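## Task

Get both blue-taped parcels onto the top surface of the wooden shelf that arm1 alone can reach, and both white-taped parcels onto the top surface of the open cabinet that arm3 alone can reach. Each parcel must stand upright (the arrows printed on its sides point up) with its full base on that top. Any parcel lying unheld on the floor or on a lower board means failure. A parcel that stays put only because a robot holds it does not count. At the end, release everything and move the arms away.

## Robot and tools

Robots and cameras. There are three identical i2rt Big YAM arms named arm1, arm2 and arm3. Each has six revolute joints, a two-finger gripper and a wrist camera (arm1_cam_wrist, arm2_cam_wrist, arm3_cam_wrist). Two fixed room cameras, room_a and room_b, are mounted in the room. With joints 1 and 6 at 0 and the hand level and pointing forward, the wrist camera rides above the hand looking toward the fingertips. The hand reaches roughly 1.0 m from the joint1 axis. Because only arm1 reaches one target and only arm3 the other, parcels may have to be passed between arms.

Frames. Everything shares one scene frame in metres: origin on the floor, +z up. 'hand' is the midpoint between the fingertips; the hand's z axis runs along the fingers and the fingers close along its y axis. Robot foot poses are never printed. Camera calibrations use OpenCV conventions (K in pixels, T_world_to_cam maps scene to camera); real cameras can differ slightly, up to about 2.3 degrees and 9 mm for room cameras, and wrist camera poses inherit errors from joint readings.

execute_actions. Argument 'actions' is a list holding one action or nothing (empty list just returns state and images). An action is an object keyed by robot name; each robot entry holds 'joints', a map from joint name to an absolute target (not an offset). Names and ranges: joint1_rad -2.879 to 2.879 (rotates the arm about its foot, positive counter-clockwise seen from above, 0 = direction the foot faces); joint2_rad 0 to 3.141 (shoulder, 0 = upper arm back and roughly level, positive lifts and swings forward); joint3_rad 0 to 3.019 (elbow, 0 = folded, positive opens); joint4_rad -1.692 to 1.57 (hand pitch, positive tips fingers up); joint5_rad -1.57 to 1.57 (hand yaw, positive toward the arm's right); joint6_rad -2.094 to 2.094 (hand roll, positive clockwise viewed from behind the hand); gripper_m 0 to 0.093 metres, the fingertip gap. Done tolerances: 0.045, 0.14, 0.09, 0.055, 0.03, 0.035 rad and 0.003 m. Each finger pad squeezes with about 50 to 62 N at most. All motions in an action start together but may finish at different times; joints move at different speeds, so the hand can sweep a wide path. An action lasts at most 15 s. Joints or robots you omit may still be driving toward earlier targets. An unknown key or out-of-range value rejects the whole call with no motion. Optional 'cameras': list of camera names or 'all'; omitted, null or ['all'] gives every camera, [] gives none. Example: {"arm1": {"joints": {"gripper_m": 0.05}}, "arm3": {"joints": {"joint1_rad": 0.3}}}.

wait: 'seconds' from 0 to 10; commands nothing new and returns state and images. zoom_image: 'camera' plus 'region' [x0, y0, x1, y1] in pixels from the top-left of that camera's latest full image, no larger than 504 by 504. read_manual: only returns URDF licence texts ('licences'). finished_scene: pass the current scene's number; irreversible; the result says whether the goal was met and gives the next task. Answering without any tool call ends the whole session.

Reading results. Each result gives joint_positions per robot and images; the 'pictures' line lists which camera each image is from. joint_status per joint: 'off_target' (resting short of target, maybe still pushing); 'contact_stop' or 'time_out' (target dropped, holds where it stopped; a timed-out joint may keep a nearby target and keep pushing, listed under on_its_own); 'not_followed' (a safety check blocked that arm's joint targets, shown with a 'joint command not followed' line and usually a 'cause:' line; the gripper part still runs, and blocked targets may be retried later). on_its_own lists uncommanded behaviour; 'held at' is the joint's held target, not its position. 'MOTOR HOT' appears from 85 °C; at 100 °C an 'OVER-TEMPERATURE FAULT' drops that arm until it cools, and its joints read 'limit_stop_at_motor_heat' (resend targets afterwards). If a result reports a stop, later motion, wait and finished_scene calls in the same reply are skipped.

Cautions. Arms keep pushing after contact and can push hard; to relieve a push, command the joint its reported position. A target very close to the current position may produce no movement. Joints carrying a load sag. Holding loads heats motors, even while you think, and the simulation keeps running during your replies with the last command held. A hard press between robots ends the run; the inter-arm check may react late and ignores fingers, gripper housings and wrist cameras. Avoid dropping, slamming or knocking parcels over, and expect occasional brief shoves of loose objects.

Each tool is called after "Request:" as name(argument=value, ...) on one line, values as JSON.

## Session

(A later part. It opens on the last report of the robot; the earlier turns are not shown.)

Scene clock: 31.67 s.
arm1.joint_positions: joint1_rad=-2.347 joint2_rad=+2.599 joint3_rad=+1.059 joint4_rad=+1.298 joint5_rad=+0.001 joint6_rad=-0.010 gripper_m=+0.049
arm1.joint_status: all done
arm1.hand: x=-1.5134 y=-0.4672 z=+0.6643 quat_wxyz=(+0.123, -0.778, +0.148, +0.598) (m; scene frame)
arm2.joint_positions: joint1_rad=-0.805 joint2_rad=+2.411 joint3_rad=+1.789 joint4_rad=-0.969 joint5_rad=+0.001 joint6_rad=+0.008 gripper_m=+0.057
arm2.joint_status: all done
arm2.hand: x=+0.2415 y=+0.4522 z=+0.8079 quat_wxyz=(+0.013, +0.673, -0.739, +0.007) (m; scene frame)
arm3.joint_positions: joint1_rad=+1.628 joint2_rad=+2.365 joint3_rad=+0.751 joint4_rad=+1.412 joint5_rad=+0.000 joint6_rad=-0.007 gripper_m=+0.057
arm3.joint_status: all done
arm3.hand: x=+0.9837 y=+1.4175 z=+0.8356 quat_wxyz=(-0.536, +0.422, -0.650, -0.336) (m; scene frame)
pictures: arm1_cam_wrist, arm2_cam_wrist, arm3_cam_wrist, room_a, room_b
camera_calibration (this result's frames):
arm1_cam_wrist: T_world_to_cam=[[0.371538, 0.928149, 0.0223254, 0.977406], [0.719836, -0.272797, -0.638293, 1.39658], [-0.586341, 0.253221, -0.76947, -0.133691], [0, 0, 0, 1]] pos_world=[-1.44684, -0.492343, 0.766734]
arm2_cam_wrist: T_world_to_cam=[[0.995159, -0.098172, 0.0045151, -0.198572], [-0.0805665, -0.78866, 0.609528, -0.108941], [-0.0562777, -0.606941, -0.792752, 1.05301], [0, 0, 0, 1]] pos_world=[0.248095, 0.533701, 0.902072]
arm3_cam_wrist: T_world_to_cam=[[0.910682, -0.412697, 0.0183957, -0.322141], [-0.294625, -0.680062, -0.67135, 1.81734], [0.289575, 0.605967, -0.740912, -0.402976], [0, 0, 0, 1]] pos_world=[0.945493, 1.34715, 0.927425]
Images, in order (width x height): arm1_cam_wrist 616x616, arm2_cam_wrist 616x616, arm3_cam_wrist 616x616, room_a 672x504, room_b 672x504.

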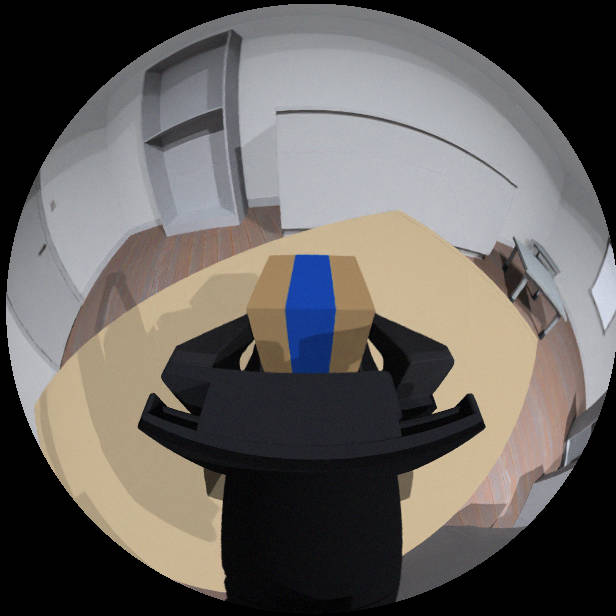

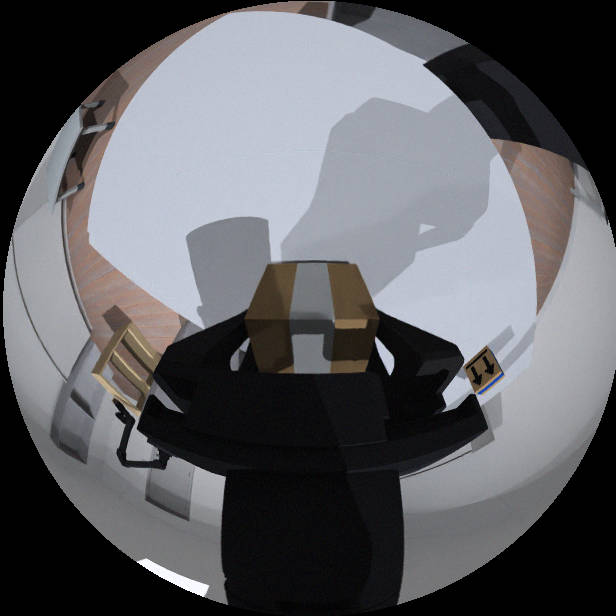

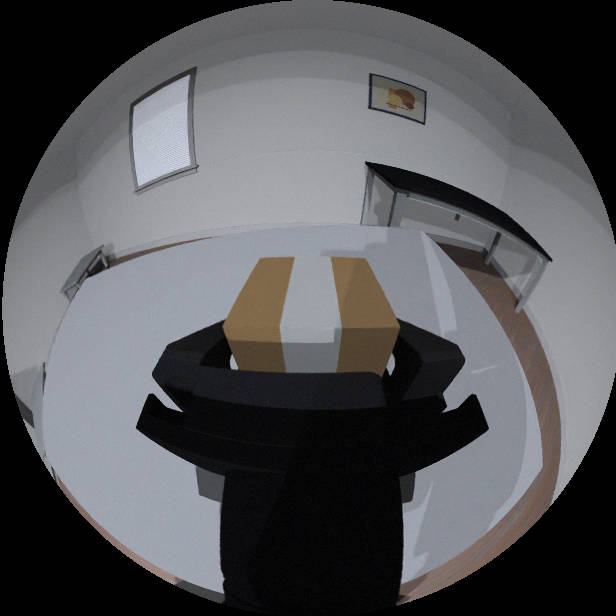

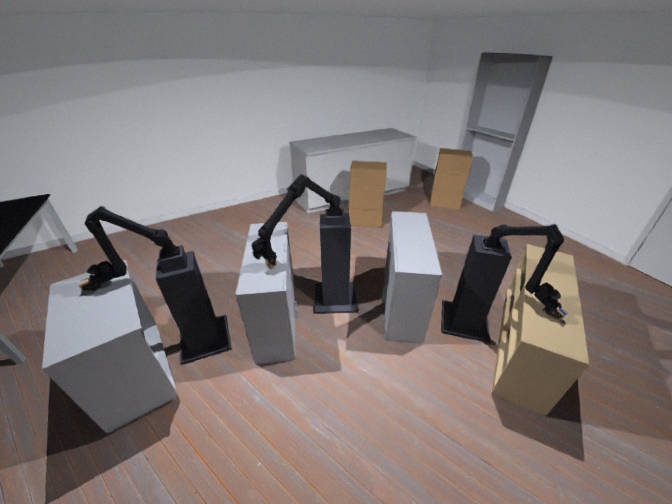

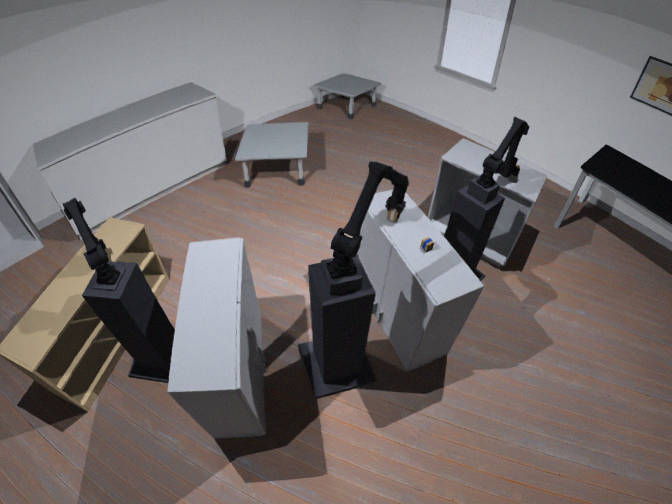

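Request:
execute_actions(actions=[{"arm1":{"joints":{"joint2_rad":2.71,"joint3_rad":1.14,"joint4_rad":1.46}},"arm2":{"joints":{"joint1_rad":-0.87,"joint2_rad":2.435,"joint4_rad":-0.9}},"arm3":{"joints":{"joint2_rad":2.5,"joint3_rad":0.87,"joint4_rad":1.52}}}], cameras=["room_a","room_b","arm2_cam_wrist"])

Request:
zoom_image(camera="room_a", region=[50, 230, 310, 320])

Request:
zoom_image(camera="room_a", region=[500, 260, 600, 340])

Scene clock: 34.77 s.
arm1.joint_positions: joint1_rad=-2.347 joint2_rad=+2.704 joint3_rad=+1.138 joint4_rad=+1.435 joint5_rad=+0.001 joint6_rad=-0.010 gripper_m=+0.049
arm1.joint_status: all done
arm1.hand: x=-1.5201 y=-0.4643 z=+0.6526 quat_wxyz=(+0.132, -0.744, +0.141, +0.640) (m; scene frame)
arm2.joint_positions: joint1_rad=-0.878 joint2_rad=+2.412 joint3_rad=+1.789 joint4_rad=-0.911 joint5_rad=+0.001 joint6_rad=+0.008 gripper_m=+0.057
arm2.joint_status: all done
arm2.hand: x=+0.2911 y=+0.4603 z=+0.8071 quat_wxyz=(-0.009, +0.646, -0.763, -0.012) (m; scene frame)
arm3.joint_positions: joint1_rad=+1.628 joint2_rad=+2.490 joint3_rad=+0.866 joint4_rad=+1.505 joint5_rad=+0.001 joint6_rad=-0.002 gripper_m=+0.057
arm3.joint_status: all done
arm3.hand: x=+0.9941 y=+1.4393 z=+0.8148 quat_wxyz=(-0.562, +0.406, -0.628, -0.354) (m; scene frame)
pictures: arm2_cam_wrist, room_a, room_b
camera_calibration (this result's frames):
arm2_cam_wrist: T_world_to_cam=[[0.985323, -0.170646, 0.00439736, -0.210772], [-0.143436, -0.813694, 0.563319, -0.03092], [-0.0925501, -0.555681, -0.826228, 1.07402], [0, 0, 0, 1]] pos_world=[0.302644, 0.535688, 0.905732]
Images, in order (width x height): arm2_cam_wrist 616x616, room_a 672x504, room_b 672x504.

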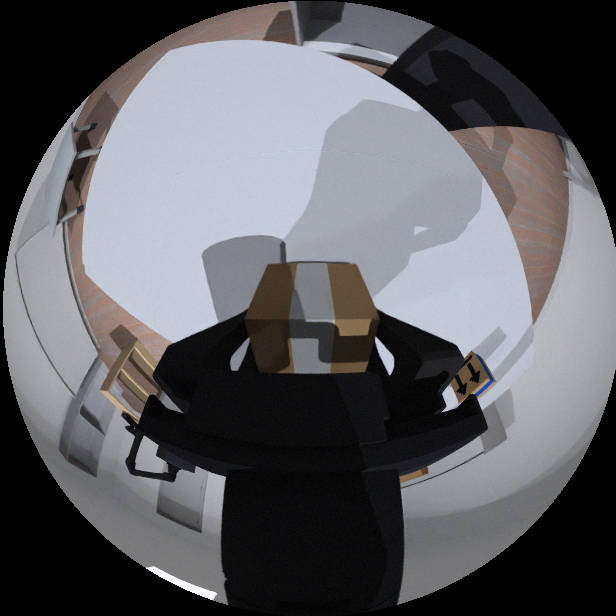

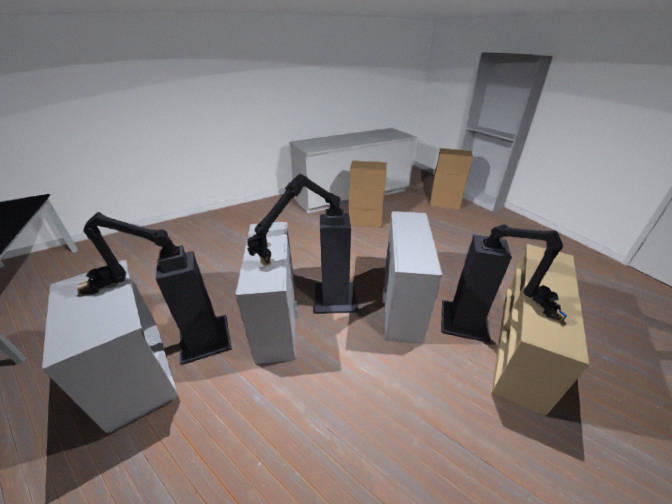

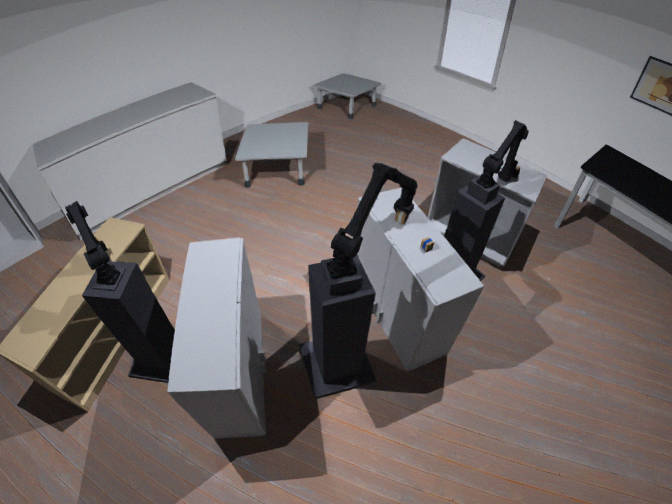

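Region (50, 230, 310, 320) of room_a's 672x504 image, scaled by 1.938, with more detail than that image has; it fills the top 174 rows of this view, and the rest is white.

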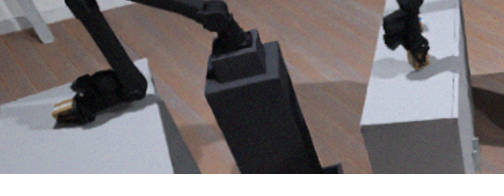

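Region (500, 260, 600, 340) of room_a's 672x504 image, scaled by 5.040, with more detail than that image has; it fills the top 403 rows of this view, and the rest is white.

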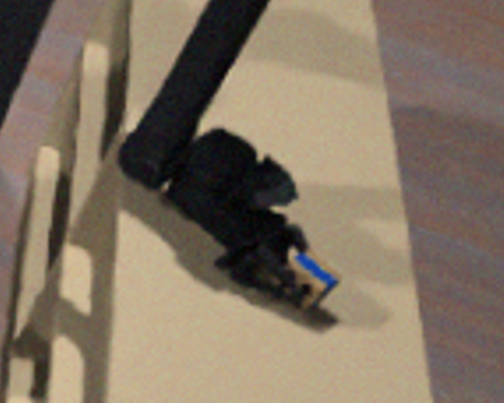

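Lower via wrist pitch to feel contact.

Request:
execute_actions(actions=[{"arm1":{"joints":{"joint4_rad":1.36}},"arm2":{"joints":{"joint2_rad":2.465}},"arm3":{"joints":{"joint4_rad":1.42}}}], cameras=["arm1_cam_wrist","arm2_cam_wrist","arm3_cam_wrist"])

Scene clock: 36.17 s.
arm1.joint_positions: joint1_rad=-2.347 joint2_rad=+2.704 joint3_rad=+1.138 joint4_rad=+1.385 joint5_rad=+0.001 joint6_rad=+0.002 gripper_m=+0.049
arm1.joint_status: all done
arm1.hand: x=-1.5181 y=-0.4649 z=+0.6405 quat_wxyz=(+0.124, -0.759, +0.149, +0.622) (m; scene frame)
arm2.joint_positions: joint1_rad=-0.878 joint2_rad=+2.431 joint3_rad=+1.789 joint4_rad=-0.906 joint5_rad=+0.001 joint6_rad=+0.008 gripper_m=+0.057
arm2.joint_status: all done
arm2.hand: x=+0.2903 y=+0.4561 z=+0.7946 quat_wxyz=(-0.003, +0.646, -0.763, -0.007) (m; scene frame)
arm3.joint_positions: joint1_rad=+1.628 joint2_rad=+2.476 joint3_rad=+0.866 joint4_rad=+1.455 joint5_rad=+0.001 joint6_rad=+0.013 gripper_m=+0.057
arm3.joint_status: all done
arm3.hand: x=+0.9948 y=+1.4408 z=+0.8105 quat_wxyz=(-0.548, +0.407, -0.641, -0.351) (m; scene frame)
pictures: arm1_cam_wrist, arm2_cam_wrist, arm3_cam_wrist
camera_calibration (this result's frames):
arm1_cam_wrist: T_world_to_cam=[[0.374818, 0.927036, 0.0107376, 0.989478], [0.678797, -0.266525, -0.684251, 1.35541], [-0.631464, 0.263758, -0.729168, -0.244787], [0, 0, 0, 1]] pos_world=[-1.4455, -0.491467, 0.738325]
arm2_cam_wrist: T_world_to_cam=[[0.985351, -0.170476, 0.00458804, -0.210922], [-0.142013, -0.805344, 0.575547, -0.0413751], [-0.0944221, -0.567767, -0.817756, 1.06062], [0, 0, 0, 1]] pos_world=[0.302102, 0.532908, 0.892111]
arm3_cam_wrist: T_world_to_cam=[[0.909209, -0.416337, -0.00118476, -0.299586], [-0.295562, -0.643448, -0.706129, 1.79599], [0.293225, 0.642369, -0.708082, -0.521542], [0, 0, 0, 1]] pos_world=[0.956141, 1.36592, 0.898549]
Images, in order (width x height): arm1_cam_wrist 616x616, arm2_cam_wrist 616x616, arm3_cam_wrist 616x616.

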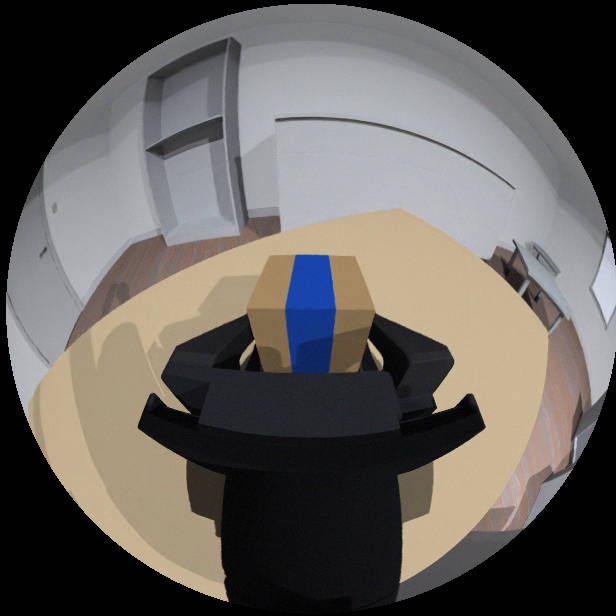

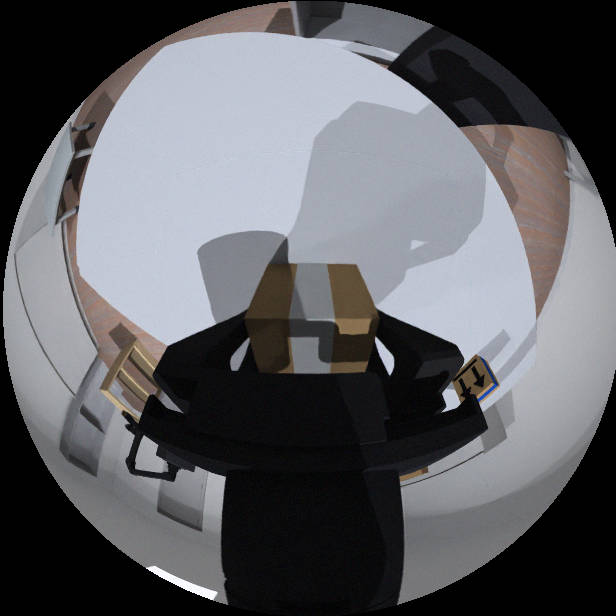

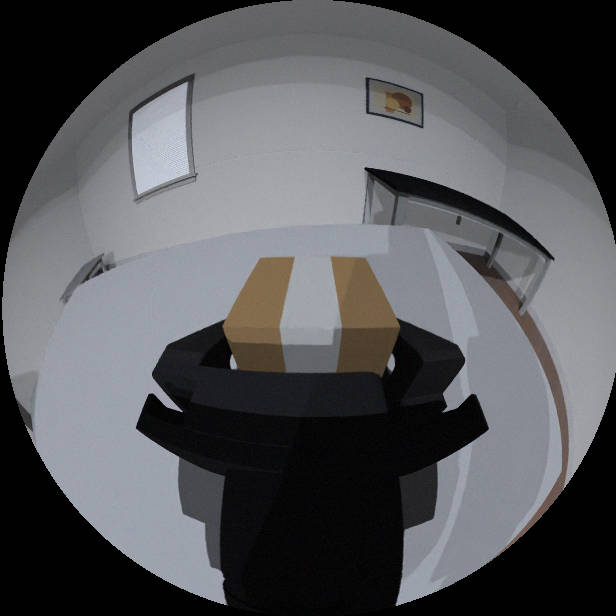

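Request:
execute_actions(actions=[{"arm1":{"joints":{"joint4_rad":1.385,"gripper_m":0.093}},"arm2":{"joints":{"joint2_rad":2.49}},"arm3":{"joints":{"joint2_rad":2.476,"joint4_rad":1.455,"gripper_m":0.093}}}], cameras=[])

Scene clock: 37.60 s.
arm1.joint_positions: joint1_rad=-2.358 joint2_rad=+2.704 joint3_rad=+1.138 joint4_rad=+1.385 joint5_rad=+0.002 joint6_rad=+0.004 gripper_m=+0.093
arm1.joint_status: all done
arm1.hand: x=-1.5154 y=-0.4585 z=+0.6406 quat_wxyz=(+0.127, -0.758, +0.154, +0.621) (m; scene frame)
arm2.joint_positions: joint1_rad=-0.878 joint2_rad=+2.431 joint3_rad=+1.789 joint4_rad=-0.906 joint5_rad=+0.001 joint6_rad=+0.008 gripper_m=+0.057
arm2.joint_status: all done
arm2.hand: x=+0.2903 y=+0.4561 z=+0.7946 quat_wxyz=(-0.003, +0.646, -0.763, -0.007) (m; scene frame)
arm3.joint_positions: joint1_rad=+1.628 joint2_rad=+2.475 joint3_rad=+0.866 joint4_rad=+1.455 joint5_rad=+0.001 joint6_rad=+0.013 gripper_m=+0.093
arm3.joint_status: all done
arm3.hand: x=+0.9950 y=+1.4411 z=+0.8114 quat_wxyz=(-0.548, +0.407, -0.640, -0.351) (m; scene frame)
pictures: none
No camera images: the call's "cameras" was empty. Leave "cameras" out to get every camera's image.

Request:
execute_actions(actions=[{"arm1":{"joints":{"joint2_rad":2.4,"joint3_rad":0.9}},"arm2":{"joints":{"joint2_rad":2.43,"gripper_m":0.093}},"arm3":{"joints":{"joint2_rad":2.1,"joint3_rad":0.72}}}], cameras=[])

Request:
execute_actions(actions=[{"arm1":{"joints":{"joint1_rad":-1.5,"joint2_rad":1.3,"joint4_rad":-0.5}},"arm2":{"joints":{"joint2_rad":2.2,"joint3_rad":1.72,"joint4_rad":-1.05}},"arm3":{"joints":{"joint2_rad":1.9,"joint3_rad":1.5,"joint4_rad":0}}}], cameras=[])

Request:
execute_actions(actions=[{"arm1":{"joints":{"joint1_rad":0.3,"joint4_rad":-1}},"arm2":{"joints":{"joint1_rad":-1.35,"joint2_rad":2.07,"joint3_rad":1.38,"joint4_rad":-0.87}},"arm3":{"joints":{"joint2_rad":2.06,"joint4_rad":-1.0}}}], cameras=["room_a","arm2_cam_wrist","arm3_cam_wrist"])

Scene clock: 40.27 s.
arm1.joint_positions: joint1_rad=-2.357 joint2_rad=+2.386 joint3_rad=+0.903 joint4_rad=+1.385 joint5_rad=+0.002 joint6_rad=+0.004 gripper_m=+0.093
arm1.joint_status: all done
arm1.hand: x=-1.5043 y=-0.4647 z=+0.7740 quat_wxyz=(+0.133, -0.731, +0.148, +0.652) (m; scene frame)
arm2.joint_positions: joint1_rad=-0.878 joint2_rad=+2.430 joint3_rad=+1.789 joint4_rad=-0.906 joint5_rad=+0.001 joint6_rad=+0.007 gripper_m=+0.093
arm2.joint_status: all done
arm2.hand: x=+0.2904 y=+0.4563 z=+0.7951 quat_wxyz=(-0.004, +0.646, -0.763, -0.007) (m; scene frame)
arm3.joint_positions: joint1_rad=+1.628 joint2_rad=+2.082 joint3_rad=+0.720 joint4_rad=+1.455 joint5_rad=+0.001 joint6_rad=+0.008 gripper_m=+0.093
arm3.joint_status: all done
arm3.hand: x=+0.9935 y=+1.4419 z=+0.9963 quat_wxyz=(-0.623, +0.363, -0.567, -0.398) (m; scene frame)
pictures: none
No camera images: the call's "cameras" was empty. Leave "cameras" out to get every camera's image.

Scene clock: 42.23 s.
arm1.joint_positions: joint1_rad=-1.495 joint2_rad=+1.305 joint3_rad=+0.895 joint4_rad=-0.488 joint5_rad=-0.002 joint6_rad=+0.004 gripper_m=+0.093
arm1.joint_status: all done
arm1.hand: x=-1.3744 y=-0.9262 z=+1.0094 quat_wxyz=(-0.080, -0.922, -0.214, +0.313) (m; scene frame)
arm2.joint_positions: joint1_rad=-0.878 joint2_rad=+2.180 joint3_rad=+1.707 joint4_rad=-1.041 joint5_rad=+0.001 joint6_rad=+0.007 gripper_m=+0.093
arm2.joint_status: all done
arm2.hand: x=+0.2888 y=+0.4407 z=+0.9258 quat_wxyz=(-0.016, +0.646, -0.763, -0.018) (m; scene frame)
arm3.joint_positions: joint1_rad=+1.628 joint2_rad=+1.887 joint3_rad=+1.446 joint4_rad=+0.008 joint5_rad=+0.001 joint6_rad=+0.008 gripper_m=+0.093
arm3.joint_status: all done
arm3.hand: x=+1.0689 y=+1.6080 z=+1.1230 quat_wxyz=(-0.456, +0.453, -0.710, -0.289) (m; scene frame)
pictures: none
No camera images: the call's "cameras" was empty. Leave "cameras" out to get every camera's image.

Scene clock: 44.17 s.
arm1.joint_positions: joint1_rad=+0.303 joint2_rad=+1.305 joint3_rad=+0.895 joint4_rad=-0.988 joint5_rad=-0.001 joint6_rad=+0.004 gripper_m=+0.093
arm1.joint_status: all done
arm1.hand: x=-0.6922 y=-1.0001 z=+0.9715 quat_wxyz=(-0.086, -0.427, -0.900, +0.033) (m; scene frame)
arm2.joint_positions: joint1_rad=-1.347 joint2_rad=+2.062 joint3_rad=+1.377 joint4_rad=-0.877 joint5_rad=+0.002 joint6_rad=+0.006 gripper_m=+0.093
arm2.joint_status: all done
arm2.hand: x=+0.5142 y=+0.2521 z=+0.8878 quat_wxyz=(+0.001, +0.452, -0.892, +0.000) (m; scene frame)
arm3.joint_positions: joint1_rad=+1.628 joint2_rad=+2.071 joint3_rad=+1.471 joint4_rad=-0.992 joint5_rad=+0.001 joint6_rad=+0.008 gripper_m=+0.093
arm3.joint_status: all done
arm3.hand: x=+0.9871 y=+1.4258 z=+0.8881 quat_wxyz=(+0.006, +0.535, -0.844, +0.010) (m; scene frame)
pictures: arm2_cam_wrist, arm3_cam_wrist, room_a
camera_calibration (this result's frames):
arm2_cam_wrist: T_world_to_cam=[[0.802993, -0.595894, 0.0105991, -0.271078], [-0.486944, -0.645717, 0.588162, -0.101613], [-0.343638, -0.477451, -0.808674, 1.13942], [0, 0, 0, 1]] pos_world=[0.559743, 0.316873, 0.984061]
arm3_cam_wrist: T_world_to_cam=[[0.905868, -0.423537, 0.00437104, -0.29009], [-0.338719, -0.718185, 0.607848, 0.821029], [-0.254307, -0.552111, -0.794041, 1.86512], [0, 0, 0, 1]] pos_world=[1.01519, 1.49654, 0.983187]
Images, in order (width x height): arm2_cam_wrist 616x616, arm3_cam_wrist 616x616, room_a 672x504.

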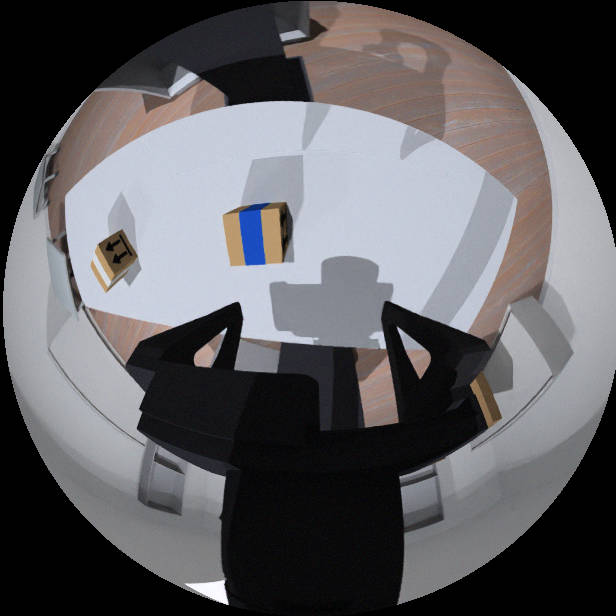

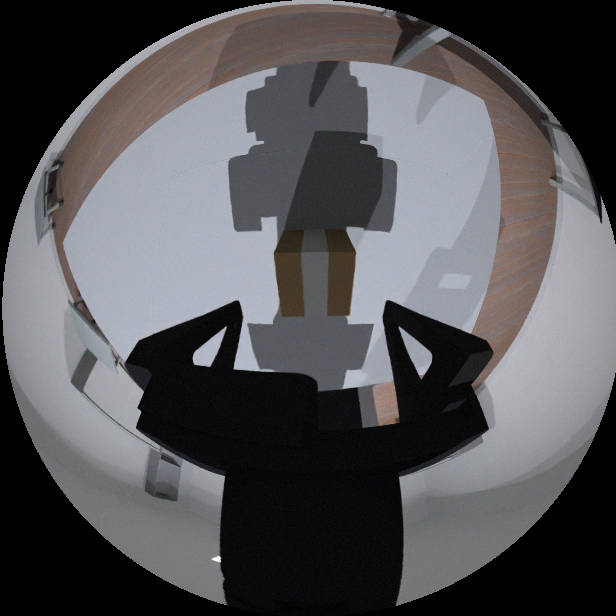

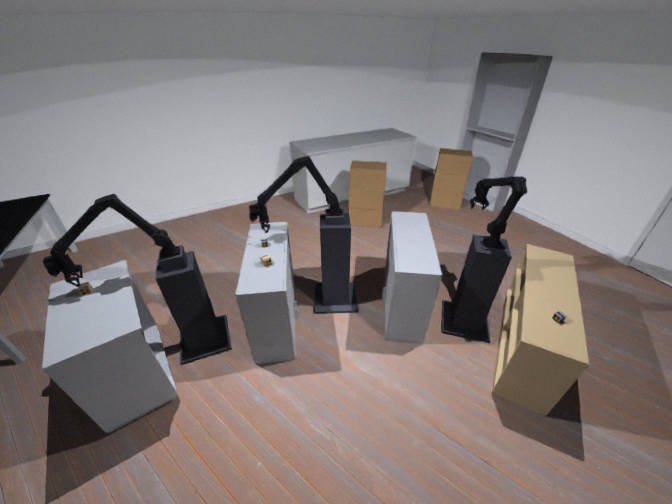

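Request:
execute_actions(actions=[{"arm2":{"joints":{"joint1_rad":-1.255,"joint2_rad":2.19,"joint3_rad":1.52}},"arm3":{"joints":{"joint2_rad":2.19,"joint3_rad":1.4,"joint4_rad":-0.775}}}], cameras=["arm2_cam_wrist","arm3_cam_wrist"])

Scene clock: 46.50 s.
arm1.joint_positions: joint1_rad=+0.303 joint2_rad=+1.305 joint3_rad=+0.895 joint4_rad=-0.988 joint5_rad=-0.001 joint6_rad=+0.004 gripper_m=+0.093
arm1.joint_status: not commanded
arm1.hand: x=-0.6922 y=-1.0001 z=+0.9715 quat_wxyz=(-0.086, -0.427, -0.900, +0.033) (m; scene frame)
arm2.joint_positions: joint1_rad=-1.246 joint2_rad=+2.182 joint3_rad=+1.487 joint4_rad=-0.875 joint5_rad=+0.001 joint6_rad=+0.006 gripper_m=+0.093
arm2.joint_status: all done
arm2.hand: x=+0.4815 y=+0.3085 z=+0.8537 quat_wxyz=(+0.005, +0.496, -0.868, +0.002) (m; scene frame)
arm3.joint_positions: joint1_rad=+1.628 joint2_rad=+2.189 joint3_rad=+1.398 joint4_rad=-0.783 joint5_rad=+0.001 joint6_rad=+0.007 gripper_m=+0.093
arm3.joint_status: all done
arm3.hand: x=+0.9843 y=+1.4179 z=+0.8021 quat_wxyz=(-0.002, +0.536, -0.844, +0.005) (m; scene frame)
pictures: arm2_cam_wrist, arm3_cam_wrist
camera_calibration (this result's frames):
arm2_cam_wrist: T_world_to_cam=[[0.859093, -0.511743, 0.00883332, -0.262325], [-0.41593, -0.687981, 0.594714, -0.087774], [-0.298264, -0.514588, -0.803889, 1.11312], [0, 0, 0, 1]] pos_world=[0.520858, 0.37817, 0.949345]
arm3_cam_wrist: T_world_to_cam=[[0.906069, -0.423109, 0.00428639, -0.291284], [-0.343022, -0.72856, 0.592905, 0.897705], [-0.24774, -0.538683, -0.805261, 1.77525], [0, 0, 0, 1]] pos_world=[1.01166, 1.48708, 0.898534]
Images, in order (width x height): arm2_cam_wrist 616x616, arm3_cam_wrist 616x616.

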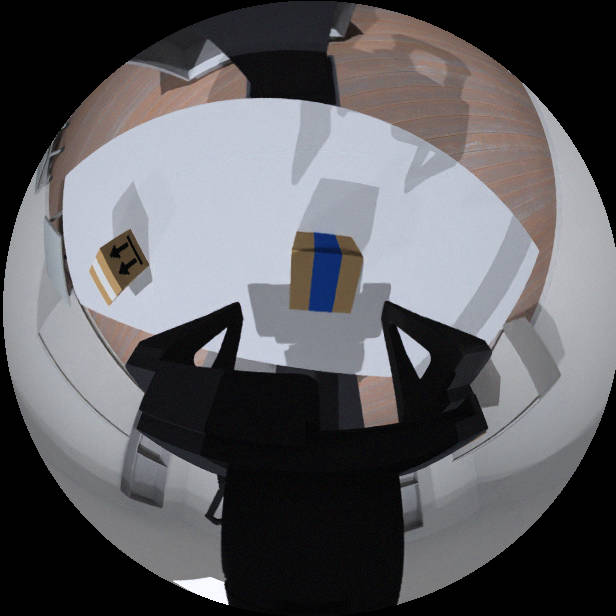

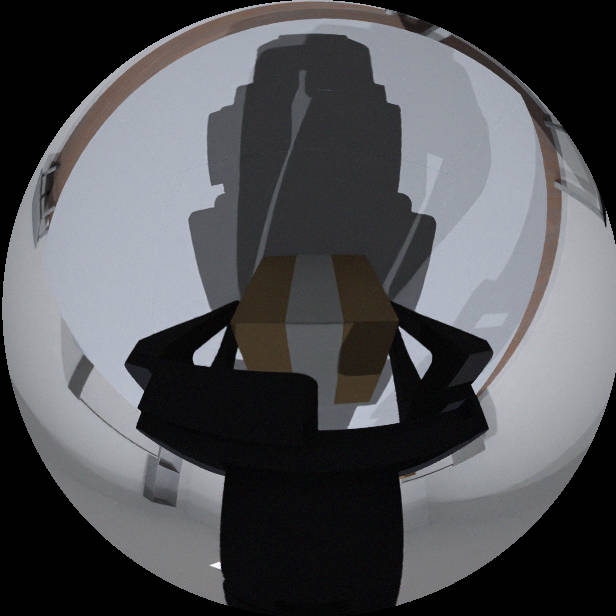

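Request:
execute_actions(actions=[{"arm2":{"joints":{"joint1_rad":-1.272,"joint2_rad":2.3,"joint4_rad":-0.75,"joint6_rad":0.09}},"arm3":{"joints":{"gripper_m":0.03}}}], cameras=["arm2_cam_wrist"])

Request:
execute_actions(actions=[{"arm2":{"joints":{"gripper_m":0.03}},"arm3":{"joints":{"joint2_rad":1.9}}}], cameras=[])

Request:
execute_actions(actions=[{"arm2":{"joints":{"joint2_rad":2.1,"joint3_rad":1.7,"joint4_rad":-1.1}},"arm3":{"joints":{"joint4_rad":1.0,"joint3_rad":1.15}}}], cameras=[])

Request:
execute_actions(actions=[{"arm2":{"joints":{"joint1_rad":1.255,"joint3_rad":1.83,"joint2_rad":2.2,"joint6_rad":0}},"arm3":{"joints":{"joint4_rad":1.52,"joint3_rad":0.866,"joint2_rad":2.42}}}], cameras=[])

Request:
execute_actions(actions=[{"arm2":{"joints":{"joint2_rad":2.41,"joint4_rad":-0.92}},"arm3":{"joints":{"joint2_rad":2.49}}}], cameras=["arm2_cam_wrist","room_a"])

Scene clock: 49.40 s.
arm1.joint_positions: joint1_rad=+0.303 joint2_rad=+1.305 joint3_rad=+0.895 joint4_rad=-0.988 joint5_rad=-0.001 joint6_rad=+0.004 gripper_m=+0.093
arm1.joint_status: not commanded
arm1.hand: x=-0.6922 y=-1.0001 z=+0.9715 quat_wxyz=(-0.086, -0.427, -0.900, +0.033) (m; scene frame)
arm2.joint_positions: joint1_rad=-1.265 joint2_rad=+2.301 joint3_rad=+1.498 joint4_rad=-0.760 joint5_rad=+0.001 joint6_rad=+0.082 gripper_m=+0.093
arm2.joint_status: all done
arm2.hand: x=+0.4930 y=+0.3053 z=+0.7889 quat_wxyz=(+0.002, +0.454, -0.891, +0.000) (m; scene frame)
arm3.joint_positions: joint1_rad=+1.628 joint2_rad=+2.189 joint3_rad=+1.398 joint4_rad=-0.783 joint5_rad=+0.000 joint6_rad=+0.007 gripper_m=+0.057
arm3.joint_status: gripper_m off_target (ended at +0.057, target +0.030)
arm3.hand: x=+0.9843 y=+1.4179 z=+0.8021 quat_wxyz=(-0.002, +0.536, -0.844, +0.005) (m; scene frame)
pictures: arm2_cam_wrist
camera_calibration (this result's frames):
arm2_cam_wrist: T_world_to_cam=[[0.806185, -0.591591, 0.00923061, -0.223093], [-0.482207, -0.647922, 0.589638, -0.022255], [-0.342844, -0.479809, -0.807615, 1.07708], [0, 0, 0, 1]] pos_world=[0.538392, 0.370391, 0.885044]
Images, in order (width x height): arm2_cam_wrist 616x616.

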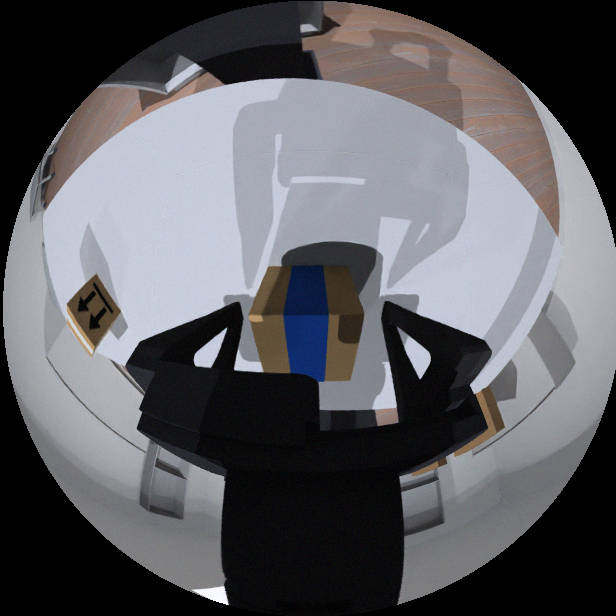

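Scene clock: 50.70 s.
arm1.joint_positions: joint1_rad=+0.303 joint2_rad=+1.305 joint3_rad=+0.895 joint4_rad=-0.988 joint5_rad=-0.001 joint6_rad=+0.004 gripper_m=+0.093
arm1.joint_status: not commanded
arm1.hand: x=-0.6922 y=-1.0001 z=+0.9715 quat_wxyz=(-0.086, -0.427, -0.900, +0.033) (m; scene frame)
arm2.joint_positions: joint1_rad=-1.265 joint2_rad=+2.301 joint3_rad=+1.498 joint4_rad=-0.758 joint5_rad=+0.001 joint6_rad=+0.083 gripper_m=+0.050
arm2.joint_status: gripper_m off_target (ended at +0.050, target +0.030)
arm2.hand: x=+0.4931 y=+0.3056 z=+0.7889 quat_wxyz=(+0.001, +0.454, -0.891, +0.000) (m; scene frame)
arm3.joint_positions: joint1_rad=+1.628 joint2_rad=+1.893 joint3_rad=+1.391 joint4_rad=-0.780 joint5_rad=+0.000 joint6_rad=+0.007 gripper_m=+0.057
arm3.joint_status: all done
arm3.hand: x=+1.0022 y=+1.4604 z=+0.9683 quat_wxyz=(-0.124, +0.531, -0.835, -0.074) (m; scene frame)
pictures: none
No camera images: the call's "cameras" was empty. Leave "cameras" out to get every camera's image.

Scene clock: 52.60 s.
arm1.joint_positions: joint1_rad=+0.303 joint2_rad=+1.305 joint3_rad=+0.895 joint4_rad=-0.988 joint5_rad=-0.001 joint6_rad=+0.004 gripper_m=+0.093
arm1.joint_status: not commanded
arm1.hand: x=-0.6922 y=-1.0001 z=+0.9715 quat_wxyz=(-0.086, -0.427, -0.900, +0.033) (m; scene frame)
arm2.joint_positions: joint1_rad=-1.265 joint2_rad=+2.093 joint3_rad=+1.691 joint4_rad=-1.092 joint5_rad=+0.001 joint6_rad=+0.083 gripper_m=+0.050
arm2.joint_status: all done
arm2.hand: x=+0.5194 y=+0.3477 z=+0.9722 quat_wxyz=(-0.028, +0.453, -0.891, -0.018) (m; scene frame)
arm3.joint_positions: joint1_rad=+1.628 joint2_rad=+1.904 joint3_rad=+1.138 joint4_rad=+0.981 joint5_rad=+0.000 joint6_rad=+0.007 gripper_m=+0.057
arm3.joint_status: all done
arm3.hand: x=+1.0485 y=+1.5652 z=+1.1730 quat_wxyz=(-0.656, +0.339, -0.528, -0.419) (m; scene frame)
pictures: none
No camera images: the call's "cameras" was empty. Leave "cameras" out to get every camera's image.

Scene clock: 55.17 s.
arm1.joint_positions: joint1_rad=+0.303 joint2_rad=+1.305 joint3_rad=+0.895 joint4_rad=-0.988 joint5_rad=-0.001 joint6_rad=+0.004 gripper_m=+0.093
arm1.joint_status: not commanded
arm1.hand: x=-0.6922 y=-1.0001 z=+0.9715 quat_wxyz=(-0.086, -0.427, -0.900, +0.033) (m; scene frame)
arm2.joint_positions: joint1_rad=+1.260 joint2_rad=+2.195 joint3_rad=+1.812 joint4_rad=-1.095 joint5_rad=-0.002 joint6_rad=+0.006 gripper_m=+0.050
arm2.joint_status: all done
arm2.hand: x=-0.4340 y=-0.4665 z=+0.9668 quat_wxyz=(+0.013, +0.979, +0.199, -0.050) (m; scene frame)
arm3.joint_positions: joint1_rad=+1.628 joint2_rad=+2.431 joint3_rad=+0.851 joint4_rad=+1.501 joint5_rad=+0.000 joint6_rad=+0.007 gripper_m=+0.057
arm3.joint_status: all done
arm3.hand: x=+0.9966 y=+1.4455 z=+0.8443 quat_wxyz=(-0.573, +0.396, -0.618, -0.365) (m; scene frame)
pictures: none
No camera images: the call's "cameras" was empty. Leave "cameras" out to get every camera's image.

Scene clock: 56.50 s.
arm1.joint_positions: joint1_rad=+0.303 joint2_rad=+1.305 joint3_rad=+0.895 joint4_rad=-0.988 joint5_rad=-0.001 joint6_rad=+0.004 gripper_m=+0.093
arm1.joint_status: not commanded
arm1.hand: x=-0.6922 y=-1.0001 z=+0.9715 quat_wxyz=(-0.086, -0.427, -0.900, +0.033) (m; scene frame)
arm2.joint_positions: joint1_rad=+1.260 joint2_rad=+2.422 joint3_rad=+1.813 joint4_rad=-0.930 joint5_rad=-0.002 joint6_rad=+0.006 gripper_m=+0.050
arm2.joint_status: all done
arm2.hand: x=-0.4324 y=-0.4663 z=+0.8208 quat_wxyz=(+0.007, +0.980, +0.200, -0.020) (m; scene frame)
arm3.joint_positions: joint1_rad=+1.628 joint2_rad=+2.484 joint3_rad=+0.854 joint4_rad=+1.504 joint5_rad=+0.000 joint6_rad=+0.007 gripper_m=+0.057
arm3.joint_status: all done
arm3.hand: x=+0.9924 y=+1.4358 z=+0.8151 quat_wxyz=(-0.558, +0.404, -0.632, -0.355) (m; scene frame)
pictures: arm2_cam_wrist, room_a
camera_calibration (this result's frames):
arm2_cam_wrist: T_world_to_cam=[[-0.386334, 0.922344, 0.00522722, 0.259841], [0.769977, 0.319383, 0.552385, 0.0358279], [0.507819, 0.21743, -0.833573, 1.12965], [0, 0, 0, 1]] pos_world=[-0.500861, -0.496726, 0.920499]
Images, in order (width x height): arm2_cam_wrist 616x616, room_a 672x504.

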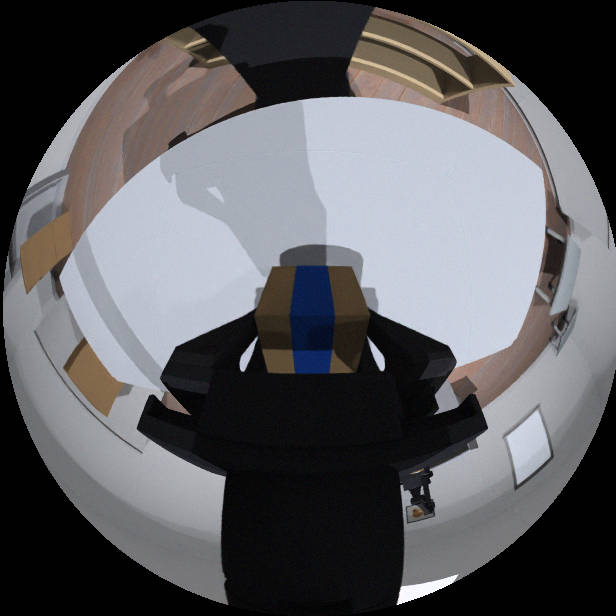

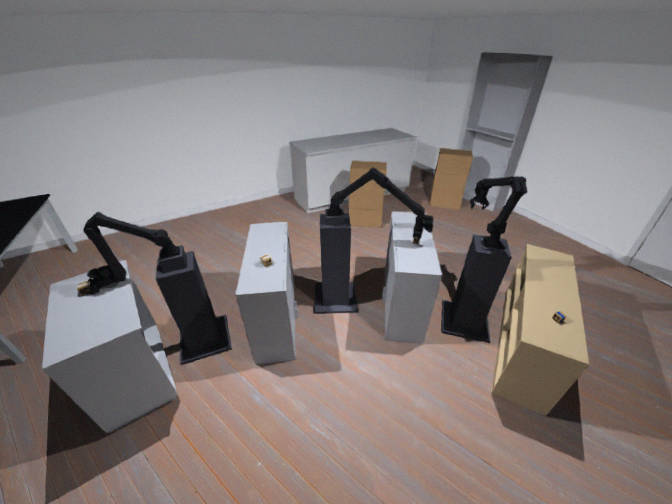

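Request:
execute_actions(actions=[{"arm2":{"joints":{"joint2_rad":2.485,"joint4_rad":-0.9}},"arm3":{"joints":{"joint4_rad":1.44}}}], cameras=[])

Request:
execute_actions(actions=[{"arm2":{"joints":{"joint2_rad":2.47,"gripper_m":0.093}},"arm3":{"joints":{"gripper_m":0.093}}}], cameras=[])

Request:
execute_actions(actions=[{"arm2":{"joints":{"joint2_rad":2.1,"joint3_rad":1.65,"joint4_rad":-1.1}},"arm3":{"joints":{"joint2_rad":2.0,"joint3_rad":0.72}}}], cameras=[])

Request:
execute_actions(actions=[{"arm2":{"joints":{"joint1_rad":0.2,"joint2_rad":1.2,"joint3_rad":0.9}},"arm3":{"joints":{"joint1_rad":-0.8,"joint2_rad":1.8,"joint3_rad":1.5,"joint4_rad":-1.07,"joint6_rad":-0.63}},"arm1":{"joints":{"joint1_rad":0.8,"joint2_rad":1.7,"joint3_rad":1.4}}}], cameras=[])

Request:
execute_actions(actions=[{"arm3":{"joints":{"joint1_rad":-1.87,"joint2_rad":2.2,"joint3_rad":1.75}},"arm1":{"joints":{"joint1_rad":1.64,"joint2_rad":1.97,"joint3_rad":1.49,"joint4_rad":-1.07}}}], cameras=["arm1_cam_wrist","arm3_cam_wrist","room_a"])

Scene clock: 60.67 s.
arm1.joint_positions: joint1_rad=+0.303 joint2_rad=+1.305 joint3_rad=+0.895 joint4_rad=-0.988 joint5_rad=-0.001 joint6_rad=+0.004 gripper_m=+0.093
arm1.joint_status: not commanded
arm1.hand: x=-0.6922 y=-1.0001 z=+0.9715 quat_wxyz=(-0.086, -0.427, -0.900, +0.033) (m; scene frame)
arm2.joint_positions: joint1_rad=+1.260 joint2_rad=+2.469 joint3_rad=+1.813 joint4_rad=-0.908 joint5_rad=-0.001 joint6_rad=+0.006 gripper_m=+0.050
arm2.joint_status: all done
arm2.hand: x=-0.4254 y=-0.4634 z=+0.7900 quat_wxyz=(+0.004, +0.980, +0.200, -0.008) (m; scene frame)
arm3.joint_positions: joint1_rad=+1.628 joint2_rad=+2.478 joint3_rad=+0.858 joint4_rad=+1.470 joint5_rad=+0.000 joint6_rad=+0.009 gripper_m=+0.057
arm3.joint_status: all done
arm3.hand: x=+0.9934 y=+1.4378 z=+0.8115 quat_wxyz=(-0.550, +0.408, -0.639, -0.351) (m; scene frame)
pictures: none
No camera images: the call's "cameras" was empty. Leave "cameras" out to get every camera's image.

Scene clock: 61.30 s.
arm1.joint_positions: joint1_rad=+0.303 joint2_rad=+1.305 joint3_rad=+0.895 joint4_rad=-0.988 joint5_rad=-0.001 joint6_rad=+0.004 gripper_m=+0.093
arm1.joint_status: not commanded
arm1.hand: x=-0.6922 y=-1.0001 z=+0.9715 quat_wxyz=(-0.086, -0.427, -0.900, +0.033) (m; scene frame)
arm2.joint_positions: joint1_rad=+1.260 joint2_rad=+2.469 joint3_rad=+1.813 joint4_rad=-0.908 joint5_rad=-0.001 joint6_rad=+0.006 gripper_m=+0.093
arm2.joint_status: all done
arm2.hand: x=-0.4254 y=-0.4634 z=+0.7900 quat_wxyz=(+0.004, +0.980, +0.200, -0.008) (m; scene frame)
arm3.joint_positions: joint1_rad=+1.626 joint2_rad=+2.477 joint3_rad=+0.861 joint4_rad=+1.464 joint5_rad=+0.000 joint6_rad=+0.011 gripper_m=+0.093
arm3.joint_status: all done
arm3.hand: x=+0.9947 y=+1.4386 z=+0.8113 quat_wxyz=(-0.550, +0.407, -0.640, -0.351) (m; scene frame)
pictures: none
No camera images: the call's "cameras" was empty. Leave "cameras" out to get every camera's image.

Scene clock: 62.77 s.
arm1.joint_positions: joint1_rad=+0.303 joint2_rad=+1.305 joint3_rad=+0.895 joint4_rad=-0.988 joint5_rad=-0.001 joint6_rad=+0.004 gripper_m=+0.093
arm1.joint_status: not commanded
arm1.hand: x=-0.6922 y=-1.0001 z=+0.9715 quat_wxyz=(-0.086, -0.427, -0.900, +0.033) (m; scene frame)
arm2.joint_positions: joint1_rad=+1.260 joint2_rad=+2.087 joint3_rad=+1.640 joint4_rad=-1.091 joint5_rad=-0.001 joint6_rad=+0.006 gripper_m=+0.093
arm2.joint_status: all done
arm2.hand: x=-0.3835 y=-0.4446 z=+0.9711 quat_wxyz=(+0.007, +0.980, +0.200, -0.021) (m; scene frame)
arm3.joint_positions: joint1_rad=+1.626 joint2_rad=+1.982 joint3_rad=+0.716 joint4_rad=+1.440 joint5_rad=+0.000 joint6_rad=+0.008 gripper_m=+0.093
arm3.joint_status: all done
arm3.hand: x=+0.9946 y=+1.4436 z=+1.0478 quat_wxyz=(-0.646, +0.347, -0.541, -0.412) (m; scene frame)
pictures: none
No camera images: the call's "cameras" was empty. Leave "cameras" out to get every camera's image.

Scene clock: 65.00 s.
arm1.joint_positions: joint1_rad=+0.801 joint2_rad=+1.694 joint3_rad=+1.357 joint4_rad=-0.996 joint5_rad=-0.001 joint6_rad=+0.004 gripper_m=+0.093
arm1.joint_status: all done
arm1.hand: x=-0.4204 y=-0.9140 z=+0.9896 quat_wxyz=(-0.125, -0.191, -0.973, +0.021) (m; scene frame)
arm2.joint_positions: joint1_rad=+0.203 joint2_rad=+1.203 joint3_rad=+0.903 joint4_rad=-1.094 joint5_rad=+0.003 joint6_rad=+0.005 gripper_m=+0.093
arm2.joint_status: all done
arm2.hand: x=-0.0966 y=+0.0187 z=+1.1028 quat_wxyz=(-0.024, +0.943, -0.321, -0.086) (m; scene frame)
arm3.joint_positions: joint1_rad=-0.809 joint2_rad=+1.801 joint3_rad=+1.467 joint4_rad=-1.062 joint5_rad=+0.000 joint6_rad=-0.623 gripper_m=+0.093
arm3.joint_status: all done
arm3.hand: x=+0.8997 y=+0.3493 z=+1.0384 quat_wxyz=(-0.055, -0.331, -0.939, +0.072) (m; scene frame)
pictures: none
No camera images: the call's "cameras" was empty. Leave "cameras" out to get every camera's image.

Scene clock: 66.80 s.
arm1.joint_positions: joint1_rad=+1.637 joint2_rad=+1.990 joint3_rad=+1.475 joint4_rad=-1.059 joint5_rad=-0.001 joint6_rad=+0.004 gripper_m=+0.093
arm1.joint_status: all done
arm1.hand: x=-0.4202 y=-0.4576 z=+0.8709 quat_wxyz=(-0.006, +0.223, -0.975, +0.002) (m; scene frame)
arm2.joint_positions: joint1_rad=+0.203 joint2_rad=+1.203 joint3_rad=+0.903 joint4_rad=-1.094 joint5_rad=+0.003 joint6_rad=+0.005 gripper_m=+0.093
arm2.joint_status: not commanded
arm2.hand: x=-0.0966 y=+0.0187 z=+1.1028 quat_wxyz=(-0.024, +0.943, -0.321, -0.086) (m; scene frame)
arm3.joint_positions: joint1_rad=-1.869 joint2_rad=+2.205 joint3_rad=+1.724 joint4_rad=-1.064 joint5_rad=+0.002 joint6_rad=-0.624 gripper_m=+0.093
arm3.joint_status: all done
arm3.hand: x=+0.2877 y=+0.4510 z=+0.8889 quat_wxyz=(-0.004, -0.763, -0.647, +0.010) (m; scene frame)
pictures: arm1_cam_wrist, arm3_cam_wrist, room_a
camera_calibration (this result's frames):
arm1_cam_wrist: T_world_to_cam=[[0.441706, -0.897155, 0.00287782, -0.231118], [-0.73699, -0.361017, 0.571413, -0.961944], [-0.511607, -0.254517, -0.820658, 0.507439], [0, 0, 0, 1]] pos_world=[-0.347247, -0.425475, 0.966765]
arm3_cam_wrist: T_world_to_cam=[[-0.987128, 0.159927, 0.00163365, 0.214523], [0.131835, 0.80787, 0.574426, -0.910363], [0.0905462, 0.567247, -0.818555, 0.567475], [0, 0, 0, 1]] pos_world=[0.280397, 0.379249, 0.987095]
Images, in order (width x height): arm1_cam_wrist 616x616, arm3_cam_wrist 616x616, room_a 672x504.

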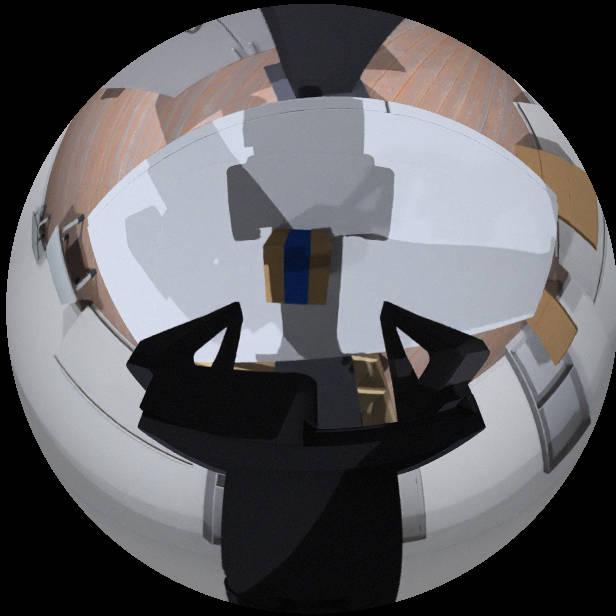

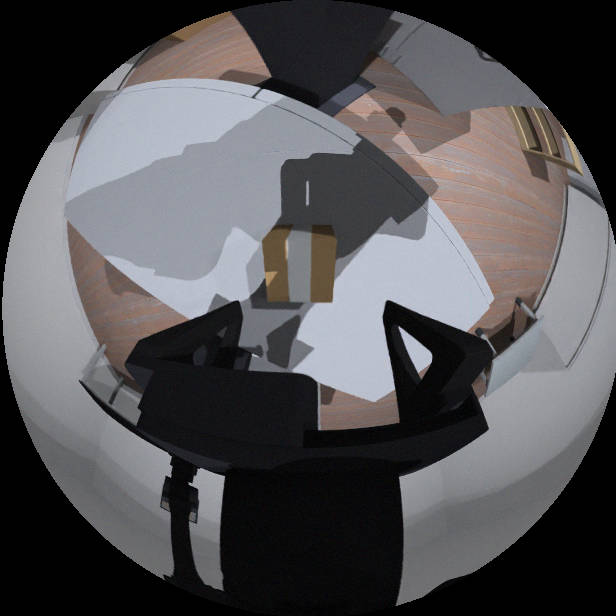

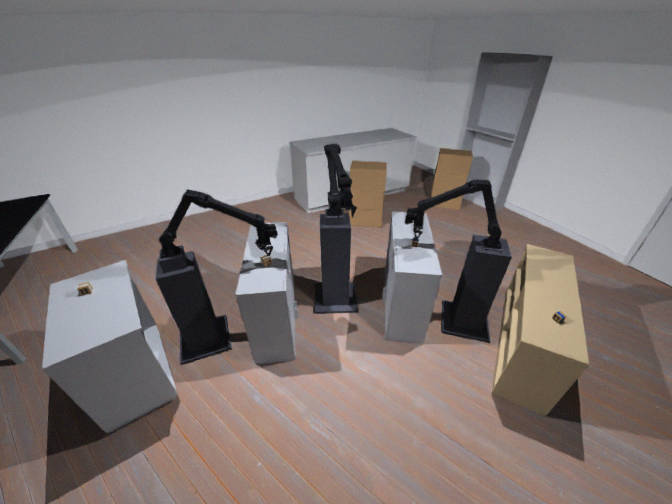

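Request:
execute_actions(actions=[{"arm3":{"joints":{"joint1_rad":-1.845,"joint2_rad":2.325,"joint3_rad":1.68,"joint4_rad":-0.92,"joint6_rad":-0.59}},"arm1":{"joints":{"joint1_rad":1.665,"joint2_rad":2.1,"joint3_rad":1.415,"joint4_rad":-0.87,"joint6_rad":0.08}}}], cameras=["arm1_cam_wrist","arm3_cam_wrist"])

Scene clock: 68.73 s.
arm1.joint_positions: joint1_rad=+1.665 joint2_rad=+2.104 joint3_rad=+1.404 joint4_rad=-0.882 joint5_rad=-0.001 joint6_rad=+0.069 gripper_m=+0.093
arm1.joint_status: all done
arm1.hand: x=-0.4324 y=-0.4470 z=+0.7863 quat_wxyz=(-0.003, +0.204, -0.979, +0.003) (m; scene frame)
arm2.joint_positions: joint1_rad=+0.203 joint2_rad=+1.203 joint3_rad=+0.903 joint4_rad=-1.094 joint5_rad=+0.003 joint6_rad=+0.005 gripper_m=+0.093
arm2.joint_status: not commanded
arm2.hand: x=-0.0966 y=+0.0187 z=+1.1028 quat_wxyz=(-0.024, +0.943, -0.321, -0.086) (m; scene frame)
arm3.joint_positions: joint1_rad=-1.854 joint2_rad=+2.330 joint3_rad=+1.675 joint4_rad=-0.929 joint5_rad=+0.002 joint6_rad=-0.598 gripper_m=+0.093
arm3.joint_status: all done
arm3.hand: x=+0.3053 y=+0.4542 z=+0.7965 quat_wxyz=(-0.002, -0.766, -0.642, -0.008) (m; scene frame)
pictures: arm1_cam_wrist, arm3_cam_wrist
camera_calibration (this result's frames):
arm1_cam_wrist: T_world_to_cam=[[0.407822, -0.913057, 0.00299797, -0.237791], [-0.746147, -0.331375, 0.577456, -0.91423], [-0.526257, -0.237736, -0.816416, 0.432258], [0, 0, 0, 1]] pos_world=[-0.357694, -0.417306, 0.881543]
arm3_cam_wrist: T_world_to_cam=[[-0.98497, 0.171533, -0.0202633, 0.243019], [0.125369, 0.790678, 0.599259, -0.872114], [0.118815, 0.587712, -0.800299, 0.455986], [0, 0, 0, 1]] pos_world=[0.294525, 0.379888, 0.892471]
Images, in order (width x height): arm1_cam_wrist 616x616, arm3_cam_wrist 616x616.

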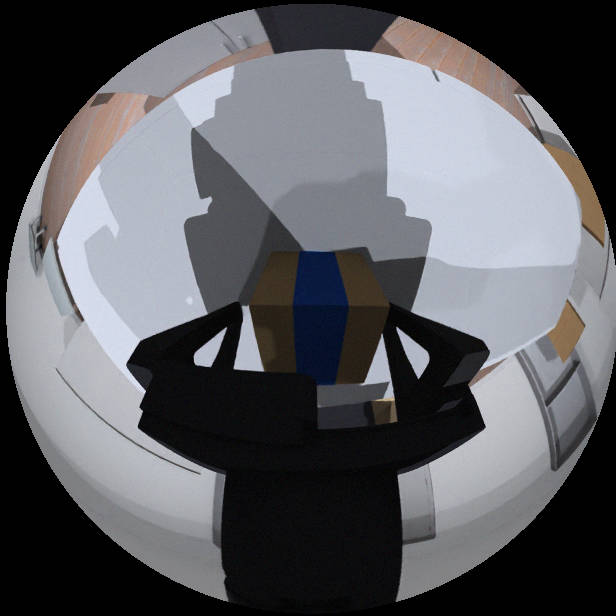

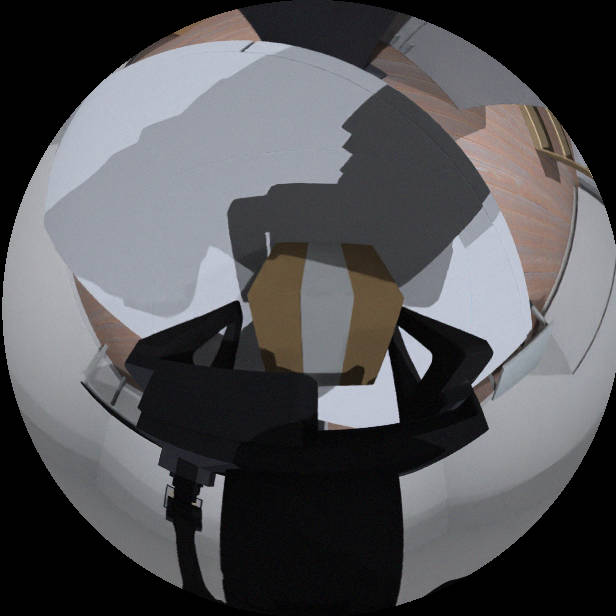

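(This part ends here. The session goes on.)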